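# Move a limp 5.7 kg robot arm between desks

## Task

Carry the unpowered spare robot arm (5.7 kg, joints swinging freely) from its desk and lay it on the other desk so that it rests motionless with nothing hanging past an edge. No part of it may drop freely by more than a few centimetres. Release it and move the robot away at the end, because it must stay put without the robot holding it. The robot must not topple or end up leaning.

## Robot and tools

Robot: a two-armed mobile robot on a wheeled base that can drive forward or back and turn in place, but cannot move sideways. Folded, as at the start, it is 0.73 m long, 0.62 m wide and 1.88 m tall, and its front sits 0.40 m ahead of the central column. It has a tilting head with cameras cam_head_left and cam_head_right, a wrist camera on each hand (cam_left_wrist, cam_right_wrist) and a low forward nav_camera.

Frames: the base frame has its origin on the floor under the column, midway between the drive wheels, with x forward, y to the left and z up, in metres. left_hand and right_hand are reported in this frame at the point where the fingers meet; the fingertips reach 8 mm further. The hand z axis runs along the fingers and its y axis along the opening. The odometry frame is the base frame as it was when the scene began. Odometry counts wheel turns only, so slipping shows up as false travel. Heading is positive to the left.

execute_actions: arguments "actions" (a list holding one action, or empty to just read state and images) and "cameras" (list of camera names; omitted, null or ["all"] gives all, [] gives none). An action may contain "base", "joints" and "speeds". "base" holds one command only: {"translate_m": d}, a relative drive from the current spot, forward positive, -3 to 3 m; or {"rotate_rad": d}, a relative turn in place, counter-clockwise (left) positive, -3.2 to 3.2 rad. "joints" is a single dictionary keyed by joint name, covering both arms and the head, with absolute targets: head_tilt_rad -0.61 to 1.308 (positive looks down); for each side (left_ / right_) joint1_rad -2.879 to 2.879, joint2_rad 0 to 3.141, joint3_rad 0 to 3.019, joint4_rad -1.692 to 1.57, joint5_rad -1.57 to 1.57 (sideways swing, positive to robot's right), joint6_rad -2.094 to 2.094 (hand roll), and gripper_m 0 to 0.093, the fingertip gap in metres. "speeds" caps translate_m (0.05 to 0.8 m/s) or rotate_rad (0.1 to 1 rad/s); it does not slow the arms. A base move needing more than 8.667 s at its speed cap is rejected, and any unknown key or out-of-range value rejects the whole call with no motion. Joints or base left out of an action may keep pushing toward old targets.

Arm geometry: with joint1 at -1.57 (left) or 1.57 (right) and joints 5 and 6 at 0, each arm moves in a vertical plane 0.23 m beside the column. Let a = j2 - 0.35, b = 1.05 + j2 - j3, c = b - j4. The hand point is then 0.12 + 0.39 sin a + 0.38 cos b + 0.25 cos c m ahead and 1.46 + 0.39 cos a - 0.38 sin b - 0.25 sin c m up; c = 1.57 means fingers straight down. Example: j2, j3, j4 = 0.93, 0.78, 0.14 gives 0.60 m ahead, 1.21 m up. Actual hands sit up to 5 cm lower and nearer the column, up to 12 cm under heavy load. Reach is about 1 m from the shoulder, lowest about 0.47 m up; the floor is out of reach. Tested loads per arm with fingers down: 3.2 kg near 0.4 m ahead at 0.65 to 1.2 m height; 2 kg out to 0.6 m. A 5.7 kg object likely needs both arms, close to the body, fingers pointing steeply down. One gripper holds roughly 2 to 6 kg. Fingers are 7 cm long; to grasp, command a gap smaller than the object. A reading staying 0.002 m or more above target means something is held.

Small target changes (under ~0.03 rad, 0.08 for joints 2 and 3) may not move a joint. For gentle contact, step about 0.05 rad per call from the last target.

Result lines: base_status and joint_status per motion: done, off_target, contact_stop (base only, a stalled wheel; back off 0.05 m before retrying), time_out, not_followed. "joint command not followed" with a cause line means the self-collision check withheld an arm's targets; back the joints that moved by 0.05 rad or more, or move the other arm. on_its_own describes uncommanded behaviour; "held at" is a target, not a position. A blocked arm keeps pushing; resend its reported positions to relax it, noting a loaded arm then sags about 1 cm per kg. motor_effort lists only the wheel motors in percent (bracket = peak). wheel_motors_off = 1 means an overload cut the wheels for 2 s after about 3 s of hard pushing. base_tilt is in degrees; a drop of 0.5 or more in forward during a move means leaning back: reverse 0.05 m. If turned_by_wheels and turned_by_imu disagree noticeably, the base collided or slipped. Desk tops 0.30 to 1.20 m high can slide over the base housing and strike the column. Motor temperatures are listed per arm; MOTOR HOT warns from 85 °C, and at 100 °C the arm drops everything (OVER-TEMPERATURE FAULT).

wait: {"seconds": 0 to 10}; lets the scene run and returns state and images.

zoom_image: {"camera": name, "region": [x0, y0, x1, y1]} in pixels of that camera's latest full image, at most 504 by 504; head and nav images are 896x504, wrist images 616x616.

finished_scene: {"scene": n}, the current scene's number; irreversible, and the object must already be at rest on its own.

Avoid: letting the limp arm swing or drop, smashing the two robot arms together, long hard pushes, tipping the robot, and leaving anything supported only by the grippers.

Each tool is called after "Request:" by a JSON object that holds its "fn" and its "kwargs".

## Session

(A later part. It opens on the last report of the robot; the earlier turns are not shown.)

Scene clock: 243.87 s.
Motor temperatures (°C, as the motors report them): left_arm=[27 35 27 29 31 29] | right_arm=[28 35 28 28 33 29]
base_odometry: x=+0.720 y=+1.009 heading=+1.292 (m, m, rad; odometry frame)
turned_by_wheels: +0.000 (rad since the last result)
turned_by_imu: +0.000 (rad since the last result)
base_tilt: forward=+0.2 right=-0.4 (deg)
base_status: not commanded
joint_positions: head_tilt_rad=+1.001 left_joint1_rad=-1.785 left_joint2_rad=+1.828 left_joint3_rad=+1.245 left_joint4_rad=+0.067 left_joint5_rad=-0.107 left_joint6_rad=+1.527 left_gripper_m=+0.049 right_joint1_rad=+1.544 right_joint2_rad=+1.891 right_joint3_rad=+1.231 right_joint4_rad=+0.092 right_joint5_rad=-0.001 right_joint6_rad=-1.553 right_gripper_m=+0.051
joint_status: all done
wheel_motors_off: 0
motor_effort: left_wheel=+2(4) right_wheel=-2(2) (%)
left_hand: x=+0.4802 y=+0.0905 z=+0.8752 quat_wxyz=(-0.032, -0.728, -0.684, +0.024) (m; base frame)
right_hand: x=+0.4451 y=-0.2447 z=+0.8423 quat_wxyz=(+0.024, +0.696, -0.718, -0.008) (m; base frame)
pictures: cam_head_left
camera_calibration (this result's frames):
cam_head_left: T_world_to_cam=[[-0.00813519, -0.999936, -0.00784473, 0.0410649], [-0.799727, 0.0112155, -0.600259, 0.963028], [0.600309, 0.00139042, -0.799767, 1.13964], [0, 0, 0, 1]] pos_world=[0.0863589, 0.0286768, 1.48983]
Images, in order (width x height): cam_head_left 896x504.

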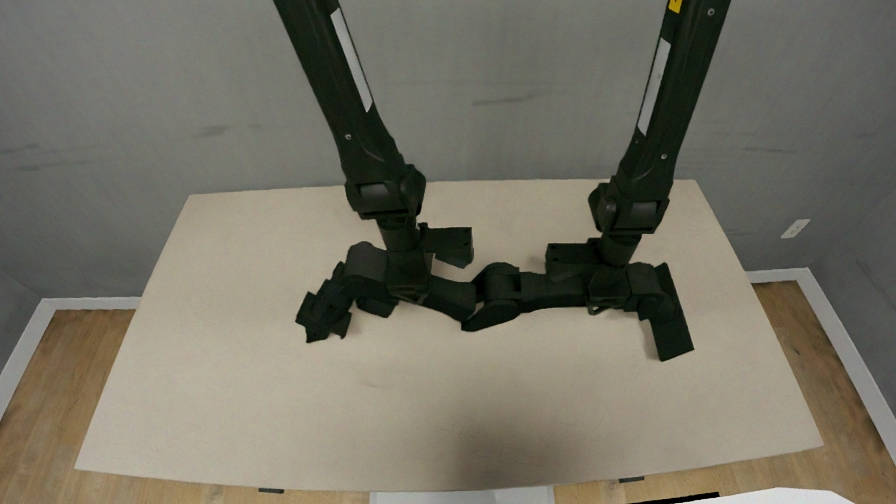

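Request:
{"fn": "execute_actions", "kwargs": {"actions": [{"joints":{"left_joint2_rad":1.85,"left_joint3_rad":1.29,"right_joint2_rad":1.87,"right_joint3_rad":1.27,"right_joint4_rad":0.11}}], "cameras": ["cam_head_left"]}}

Request:
{"fn": "execute_actions", "kwargs": {"actions": [{"joints":{"left_joint2_rad":1.94,"left_joint3_rad":1.36,"right_joint2_rad":1.94,"right_joint3_rad":1.33,"right_joint4_rad":0.12}}], "cameras": ["cam_head_left"]}}

Scene clock: 248.13 s.
Motor temperatures (°C, as the motors report them): left_arm=[27 34 27 29 31 29] | right_arm=[28 35 28 28 33 29]
base_odometry: x=+0.720 y=+1.009 heading=+1.292 (m, m, rad; odometry frame)
turned_by_wheels: +0.000 (rad since the last result)
turned_by_imu: +0.000 (rad since the last result)
base_tilt: forward=+0.1 right=-0.4 (deg)
base_status: not commanded
joint_positions: head_tilt_rad=+1.001 left_joint1_rad=-1.785 left_joint2_rad=+1.922 left_joint3_rad=+1.322 left_joint4_rad=+0.069 left_joint5_rad=-0.108 left_joint6_rad=+1.536 left_gripper_m=+0.049 right_joint1_rad=+1.537 right_joint2_rad=+1.972 right_joint3_rad=+1.284 right_joint4_rad=+0.107 right_joint5_rad=+0.002 right_joint6_rad=-1.546 right_gripper_m=+0.051
joint_status: all done
wheel_motors_off: 0
motor_effort: left_wheel=+2(3) right_wheel=-2(4) (%)
left_hand: x=+0.4708 y=+0.0850 z=+0.8398 quat_wxyz=(-0.026, -0.732, -0.680, +0.029) (m; base frame)
right_hand: x=+0.4310 y=-0.2504 z=+0.8130 quat_wxyz=(+0.031, +0.692, -0.721, -0.009) (m; base frame)
pictures: cam_head_left
camera_calibration (this result's frames):
cam_head_left: T_world_to_cam=[[-0.00813519, -0.999936, -0.00784473, 0.0410649], [-0.799727, 0.0112155, -0.600259, 0.963028], [0.600309, 0.00139042, -0.799767, 1.13964], [0, 0, 0, 1]] pos_world=[0.0863589, 0.0286768, 1.48983]
Images, in order (width x height): cam_head_left 896x504.

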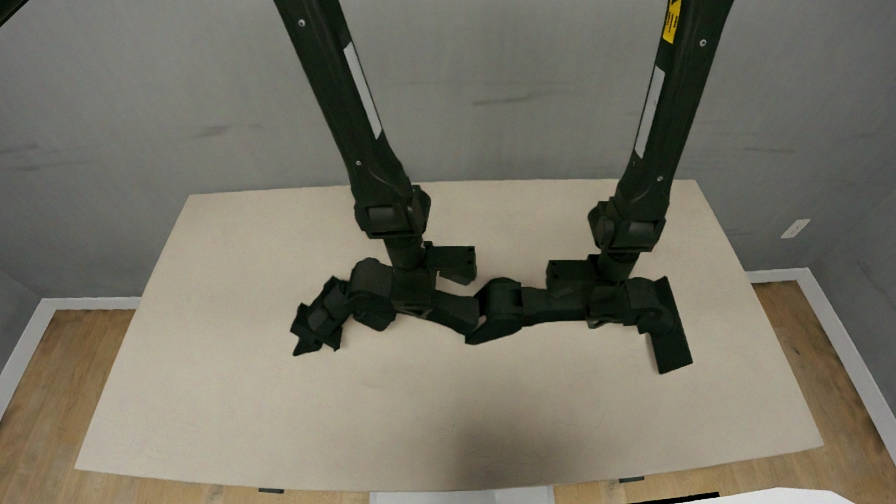

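Scene clock: 248.87 s.
Motor temperatures (°C, as the motors report them): left_arm=[27 34 27 29 31 29] | right_arm=[28 35 28 28 33 29]
base_odometry: x=+0.720 y=+1.009 heading=+1.292 (m, m, rad; odometry frame)
turned_by_wheels: +0.000 (rad since the last result)
turned_by_imu: +0.000 (rad since the last result)
base_tilt: forward=+0.1 right=-0.4 (deg)
base_status: not commanded
joint_positions: head_tilt_rad=+1.001 left_joint1_rad=-1.786 left_joint2_rad=+1.973 left_joint3_rad=+1.386 left_joint4_rad=+0.069 left_joint5_rad=-0.109 left_joint6_rad=+1.541 left_gripper_m=+0.049 right_joint1_rad=+1.532 right_joint2_rad=+2.024 right_joint3_rad=+1.347 right_joint4_rad=+0.115 right_joint5_rad=+0.006 right_joint6_rad=-1.545 right_gripper_m=+0.051
joint_status: all done
wheel_motors_off: 0
motor_effort: left_wheel=+2(3) right_wheel=-2(3) (%)
left_hand: x=+0.4786 y=+0.0799 z=+0.8206 quat_wxyz=(-0.031, -0.733, -0.679, +0.024) (m; base frame)
right_hand: x=+0.4383 y=-0.2557 z=+0.7925 quat_wxyz=(+0.027, +0.690, -0.723, +0.001) (m; base frame)
pictures: cam_head_left
camera_calibration (this result's frames):
cam_head_left: T_world_to_cam=[[-0.00813519, -0.999936, -0.00784473, 0.0410649], [-0.799727, 0.0112155, -0.600259, 0.963028], [0.600309, 0.00139042, -0.799767, 1.13964], [0, 0, 0, 1]] pos_world=[0.0863589, 0.0286768, 1.48983]
Images, in order (width x height): cam_head_left 896x504.

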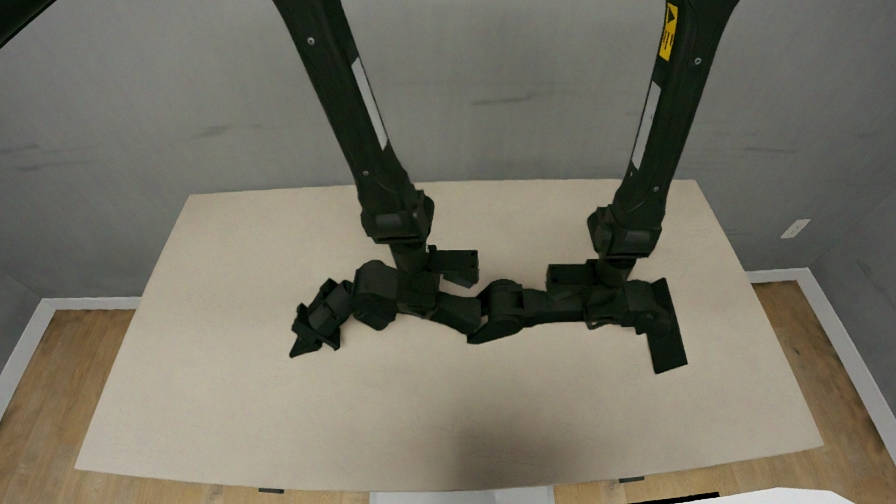

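Request:
{"fn": "execute_actions", "kwargs": {"actions": [{"joints":{"left_joint2_rad":2.02,"left_joint3_rad":1.43,"right_joint2_rad":2.02,"right_joint3_rad":1.40,"right_joint4_rad":0.13}}], "cameras": ["cam_head_left"]}}

Scene clock: 251.43 s.
Motor temperatures (°C, as the motors report them): left_arm=[27 34 27 29 31 29] | right_arm=[28 35 28 28 33 29]
base_odometry: x=+0.720 y=+1.009 heading=+1.292 (m, m, rad; odometry frame)
turned_by_wheels: +0.000 (rad since the last result)
turned_by_imu: +0.000 (rad since the last result)
base_tilt: forward=+0.3 right=-0.5 (deg)
base_status: not commanded
joint_positions: head_tilt_rad=+1.001 left_joint1_rad=-1.789 left_joint2_rad=+2.014 left_joint3_rad=+1.438 left_joint4_rad=+0.069 left_joint5_rad=-0.121 left_joint6_rad=+1.545 left_gripper_m=+0.049 right_joint1_rad=+1.532 right_joint2_rad=+2.044 right_joint3_rad=+1.374 right_joint4_rad=+0.116 right_joint5_rad=+0.023 right_joint6_rad=-1.541 right_gripper_m=+0.051
joint_status: all done
wheel_motors_off: 0
motor_effort: left_wheel=+3(3) right_wheel=-1(2) (%)
left_hand: x=+0.4838 y=+0.0764 z=+0.8051 quat_wxyz=(-0.032, -0.734, -0.678, +0.016) (m; base frame)
right_hand: x=+0.4424 y=-0.2588 z=+0.7845 quat_wxyz=(+0.030, +0.689, -0.724, +0.010) (m; base frame)
pictures: cam_head_left
camera_calibration (this result's frames):
cam_head_left: T_world_to_cam=[[-0.00813519, -0.999936, -0.00784473, 0.0410649], [-0.799727, 0.0112155, -0.600259, 0.963028], [0.600309, 0.00139042, -0.799767, 1.13964], [0, 0, 0, 1]] pos_world=[0.0863589, 0.0286768, 1.48983]
Images, in order (width x height): cam_head_left 896x504.

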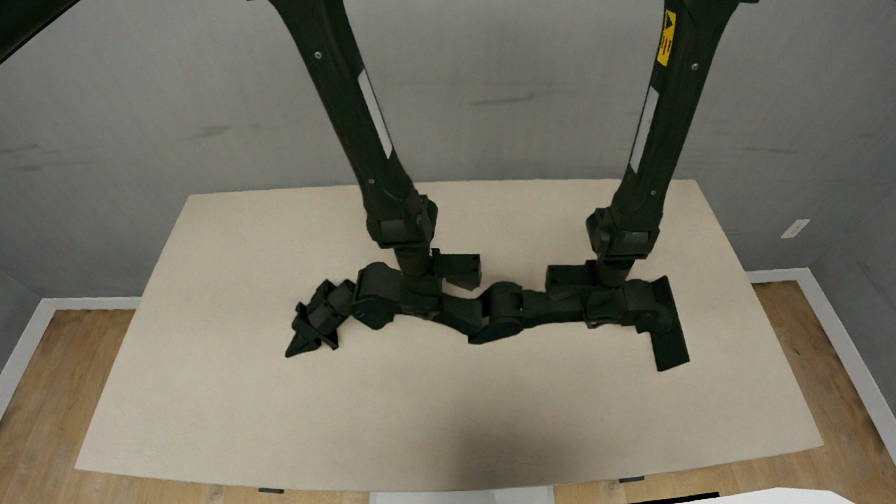

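Request:
{"fn": "execute_actions", "kwargs": {"actions": [{"joints":{"left_joint2_rad":2.07,"left_joint3_rad":1.48,"right_joint2_rad":2.07,"right_joint3_rad":1.42}}], "cameras": []}}

Request:
{"fn": "execute_actions", "kwargs": {"actions": [{"joints":{"left_gripper_m":0.09,"right_gripper_m":0.09}}], "cameras": ["cam_head_left"]}}

Scene clock: 254.90 s.
Motor temperatures (°C, as the motors report them): left_arm=[27 34 27 29 31 29] | right_arm=[28 35 27 28 33 29]
base_odometry: x=+0.720 y=+1.009 heading=+1.292 (m, m, rad; odometry frame)
turned_by_wheels: +0.000 (rad since the last result)
turned_by_imu: +0.000 (rad since the last result)
base_tilt: forward=+0.2 right=-0.4 (deg)
base_status: not commanded
joint_positions: head_tilt_rad=+1.001 left_joint1_rad=-1.790 left_joint2_rad=+2.016 left_joint3_rad=+1.444 left_joint4_rad=+0.064 left_joint5_rad=-0.130 left_joint6_rad=+1.544 left_gripper_m=+0.049 right_joint1_rad=+1.532 right_joint2_rad=+2.046 right_joint3_rad=+1.375 right_joint4_rad=+0.116 right_joint5_rad=+0.025 right_joint6_rad=-1.541 right_gripper_m=+0.051
joint_status: all done
wheel_motors_off: 0
motor_effort: left_wheel=+4(4) right_wheel=-1(1) (%)
left_hand: x=+0.4844 y=+0.0767 z=+0.8041 quat_wxyz=(-0.029, -0.734, -0.678, +0.014) (m; base frame)
right_hand: x=+0.4418 y=-0.2591 z=+0.7839 quat_wxyz=(+0.031, +0.689, -0.724, +0.010) (m; base frame)
pictures: none
No camera images: the call's "cameras" was empty. Leave "cameras" out to get every camera's image.

Scene clock: 255.63 s.
Motor temperatures (°C, as the motors report them): left_arm=[27 33 27 29 31 29] | right_arm=[28 35 27 28 33 29]
base_odometry: x=+0.720 y=+1.009 heading=+1.292 (m, m, rad; odometry frame)
turned_by_wheels: +0.000 (rad since the last result)
turned_by_imu: +0.000 (rad since the last result)
base_tilt: forward=+0.2 right=-0.4 (deg)
base_status: not commanded
joint_positions: head_tilt_rad=+1.001 left_joint1_rad=-1.797 left_joint2_rad=+2.041 left_joint3_rad=+1.477 left_joint4_rad=+0.063 left_joint5_rad=-0.122 left_joint6_rad=+1.560 left_gripper_m=+0.090 right_joint1_rad=+1.526 right_joint2_rad=+2.051 right_joint3_rad=+1.391 right_joint4_rad=+0.116 right_joint5_rad=+0.033 right_joint6_rad=-1.554 right_gripper_m=+0.090
joint_status: all done
wheel_motors_off: 0
motor_effort: left_wheel=+3(4) right_wheel=-1(2) (%)
left_hand: x=+0.4878 y=+0.0678 z=+0.7959 quat_wxyz=(-0.036, -0.740, -0.671, +0.016) (m; base frame)
right_hand: x=+0.4473 y=-0.2656 z=+0.7814 quat_wxyz=(+0.033, +0.692, -0.720, +0.018) (m; base frame)
pictures: cam_head_left
camera_calibration (this result's frames):
cam_head_left: T_world_to_cam=[[-0.00813519, -0.999936, -0.00784473, 0.0410649], [-0.799727, 0.0112155, -0.600259, 0.963028], [0.600309, 0.00139042, -0.799767, 1.13964], [0, 0, 0, 1]] pos_world=[0.0863589, 0.0286768, 1.48983]
Images, in order (width x height): cam_head_left 896x504.

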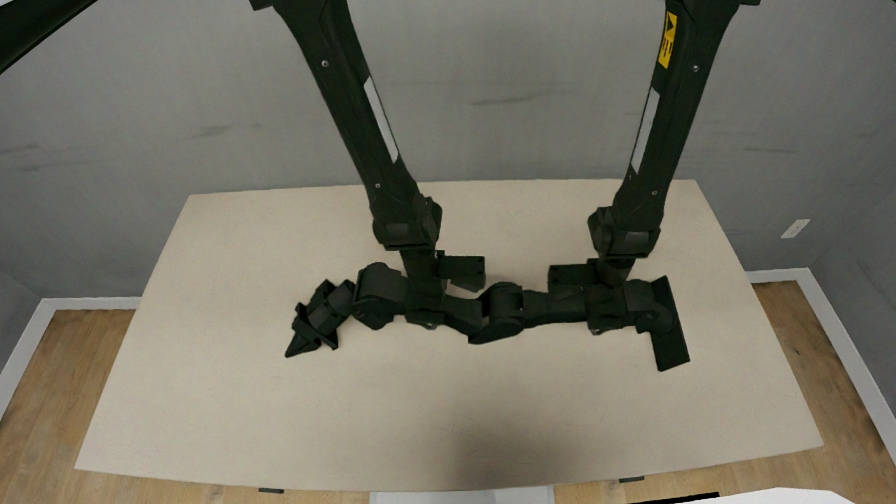

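Released. Raise the hands straight up.

Request:
{"fn": "execute_actions", "kwargs": {"actions": [{"joints":{"left_joint2_rad":1.85,"left_joint3_rad":1.32,"right_joint2_rad":1.85,"right_joint3_rad":1.27}}], "cameras": ["cam_head_left"]}}

Request:
{"fn": "execute_actions", "kwargs": {"actions": [{"joints":{"left_joint1_rad":-1.6,"left_joint2_rad":1.47,"left_joint3_rad":0.92,"left_joint5_rad":0,"right_joint1_rad":1.57,"right_joint2_rad":1.47,"right_joint3_rad":0.92,"right_joint5_rad":0}}], "cameras": ["cam_head_left"]}}

Request:
{"fn": "execute_actions", "kwargs": {"actions": [{"base":{"translate_m":-0.7}}], "cameras": ["cam_head_left","nav_camera"]}}

Scene clock: 261.73 s.
Motor temperatures (°C, as the motors report them): left_arm=[27 33 27 29 31 29] | right_arm=[28 34 27 28 32 29]
base_odometry: x=+0.720 y=+1.009 heading=+1.292 (m, m, rad; odometry frame)
turned_by_wheels: +0.000 (rad since the last result)
turned_by_imu: +0.000 (rad since the last result)
base_tilt: forward=+0.2 right=-0.3 (deg)
base_status: not commanded
joint_positions: head_tilt_rad=+1.001 left_joint1_rad=-1.797 left_joint2_rad=+1.835 left_joint3_rad=+1.325 left_joint4_rad=+0.060 left_joint5_rad=-0.122 left_joint6_rad=+1.563 left_gripper_m=+0.090 right_joint1_rad=+1.514 right_joint2_rad=+1.882 right_joint3_rad=+1.250 right_joint4_rad=+0.112 right_joint5_rad=+0.029 right_joint6_rad=-1.561 right_gripper_m=+0.090
joint_status: all done
wheel_motors_off: 0
motor_effort: left_wheel=+3(4) right_wheel=-2(2) (%)
left_hand: x=+0.5232 y=+0.0792 z=+0.8740 quat_wxyz=(-0.056, -0.738, -0.672, +0.000) (m; base frame)
right_hand: x=+0.4673 y=-0.2712 z=+0.8452 quat_wxyz=(+0.026, +0.693, -0.720, +0.029) (m; base frame)
pictures: cam_head_left
camera_calibration (this result's frames):
cam_head_left: T_world_to_cam=[[-0.00813519, -0.999936, -0.00784473, 0.0410649], [-0.799727, 0.0112155, -0.600259, 0.963028], [0.600309, 0.00139042, -0.799767, 1.13964], [0, 0, 0, 1]] pos_world=[0.0863589, 0.0286768, 1.48983]
Images, in order (width x height): cam_head_left 896x504.

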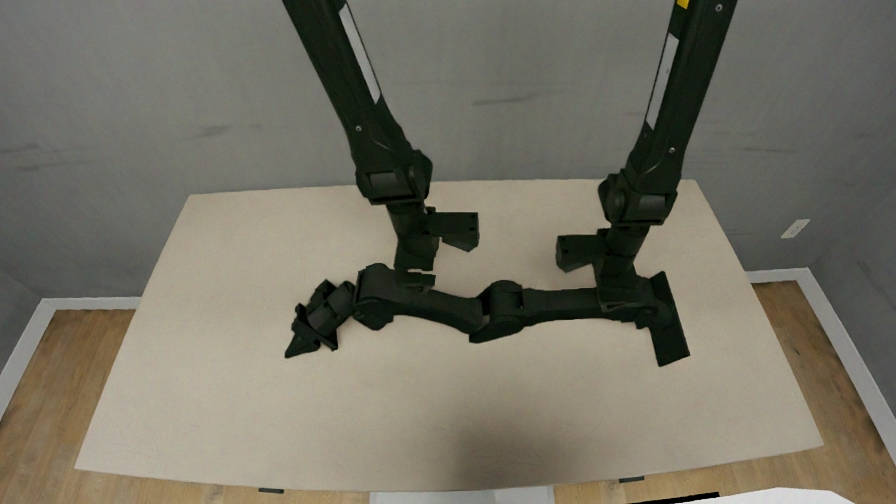

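Scene clock: 262.93 s.
Motor temperatures (°C, as the motors report them): left_arm=[27 33 27 29 30 29] | right_arm=[28 34 27 28 32 29]
base_odometry: x=+0.720 y=+1.009 heading=+1.292 (m, m, rad; odometry frame)
turned_by_wheels: +0.000 (rad since the last result)
turned_by_imu: +0.000 (rad since the last result)
base_tilt: forward=+0.1 right=-0.4 (deg)
base_status: not commanded
joint_positions: head_tilt_rad=+1.001 left_joint1_rad=-1.592 left_joint2_rad=+1.455 left_joint3_rad=+0.925 left_joint4_rad=+0.060 left_joint5_rad=-0.002 left_joint6_rad=+1.563 left_gripper_m=+0.090 right_joint1_rad=+1.575 right_joint2_rad=+1.456 right_joint3_rad=+0.926 right_joint4_rad=+0.119 right_joint5_rad=+0.000 right_joint6_rad=-1.562 right_gripper_m=+0.090
joint_status: all done
wheel_motors_off: 0
motor_effort: left_wheel=+3(4) right_wheel=-3(3) (%)
left_hand: x=+0.4790 y=+0.2123 z=+1.0002 quat_wxyz=(-0.025, -0.708, -0.706, -0.013) (m; base frame)
right_hand: x=+0.4936 y=-0.2227 z=+1.0011 quat_wxyz=(-0.041, +0.704, -0.708, +0.038) (m; base frame)
pictures: cam_head_left
camera_calibration (this result's frames):
cam_head_left: T_world_to_cam=[[-0.00813519, -0.999936, -0.00784473, 0.0410649], [-0.799727, 0.0112155, -0.600259, 0.963028], [0.600309, 0.00139042, -0.799767, 1.13964], [0, 0, 0, 1]] pos_world=[0.0863589, 0.0286768, 1.48983]
Images, in order (width x height): cam_head_left 896x504.

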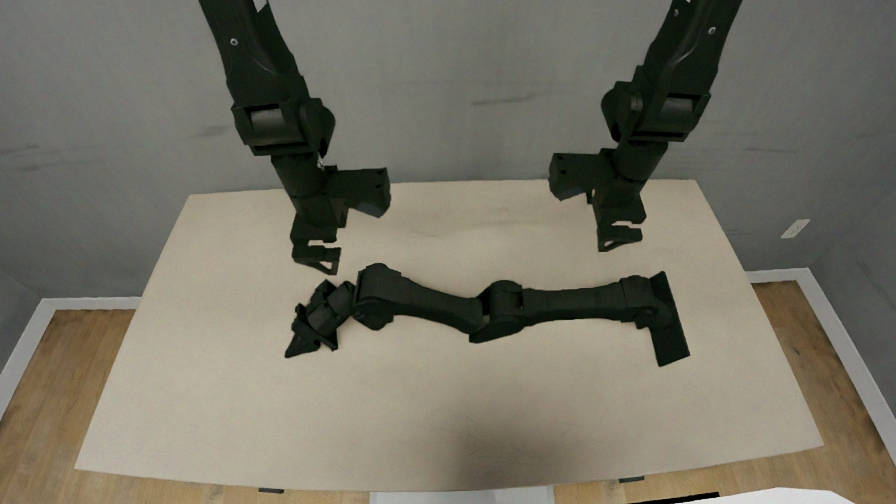

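Scene clock: 265.60 s.
Motor temperatures (°C, as the motors report them): left_arm=[27 33 27 29 30 29] | right_arm=[28 34 27 28 32 29]
base_odometry: x=+0.527 y=+0.336 heading=+1.292 (m, m, rad; odometry frame)
turned_by_wheels: +0.001 (rad since the last result)
turned_by_imu: +0.003 (rad since the last result)
base_tilt: forward=+0.2 right=-0.4 (deg)
base_status: done
joint_positions: head_tilt_rad=+1.001 left_joint1_rad=-1.592 left_joint2_rad=+1.459 left_joint3_rad=+0.919 left_joint4_rad=+0.060 left_joint5_rad=-0.002 left_joint6_rad=+1.563 left_gripper_m=+0.090 right_joint1_rad=+1.575 right_joint2_rad=+1.461 right_joint3_rad=+0.919 right_joint4_rad=+0.120 right_joint5_rad=+0.000 right_joint6_rad=-1.563 right_gripper_m=+0.090
joint_status: not commanded
wheel_motors_off: 0
motor_effort: left_wheel=+1(51) right_wheel=-1(46) (%)
left_hand: x=+0.4734 y=+0.2123 z=+0.9988 quat_wxyz=(-0.021, -0.708, -0.706, -0.010) (m; base frame)
right_hand: x=+0.4873 y=-0.2232 z=+0.9992 quat_wxyz=(-0.037, +0.704, -0.708, +0.035) (m; base frame)
pictures: cam_head_left, nav_camera
camera_calibration (this result's frames):
cam_head_left: T_world_to_cam=[[-0.00813866, -0.999936, -0.00784113, 0.0410595], [-0.799992, 0.0112155, -0.599905, 0.962496], [0.599955, 0.00139042, -0.800033, 1.14006], [0, 0, 0, 1]] pos_world=[0.0863367, 0.0286768, 1.48982]
Images, in order (width x height): cam_head_left 896x504, nav_camera 896x504.

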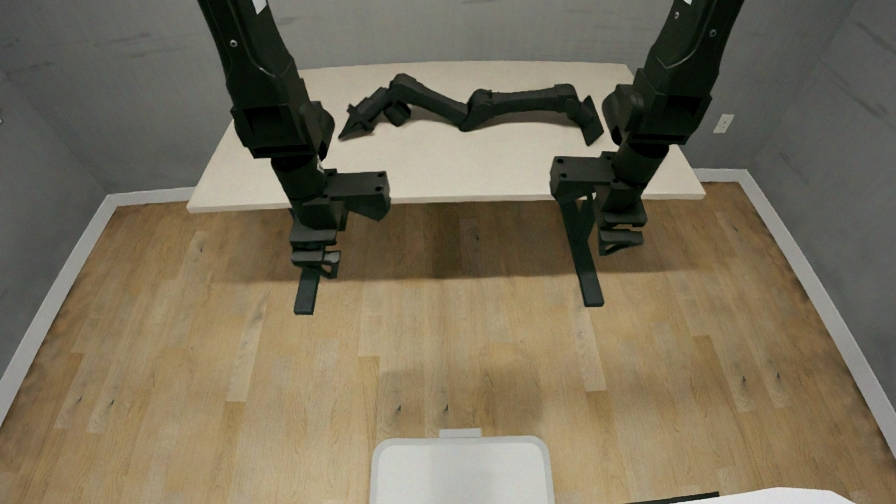

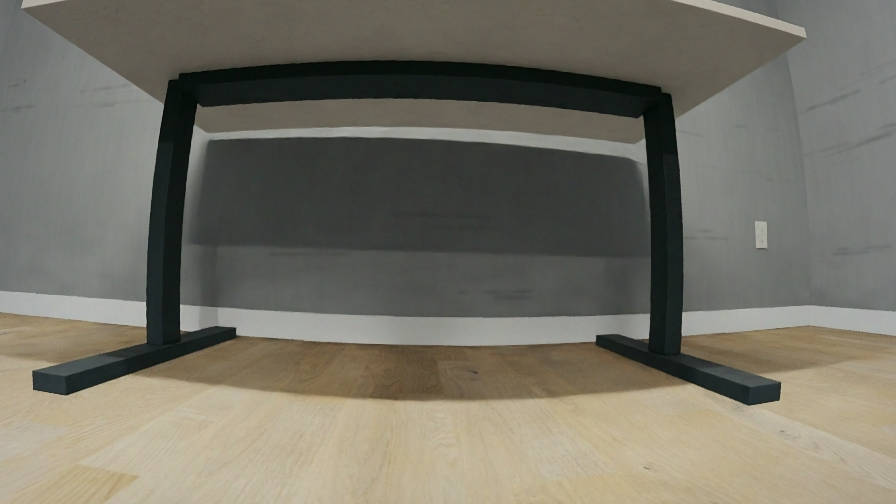

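Request:
{"fn": "finished_scene", "kwargs": {"scene": 1}}

The scene is finished: the task was done.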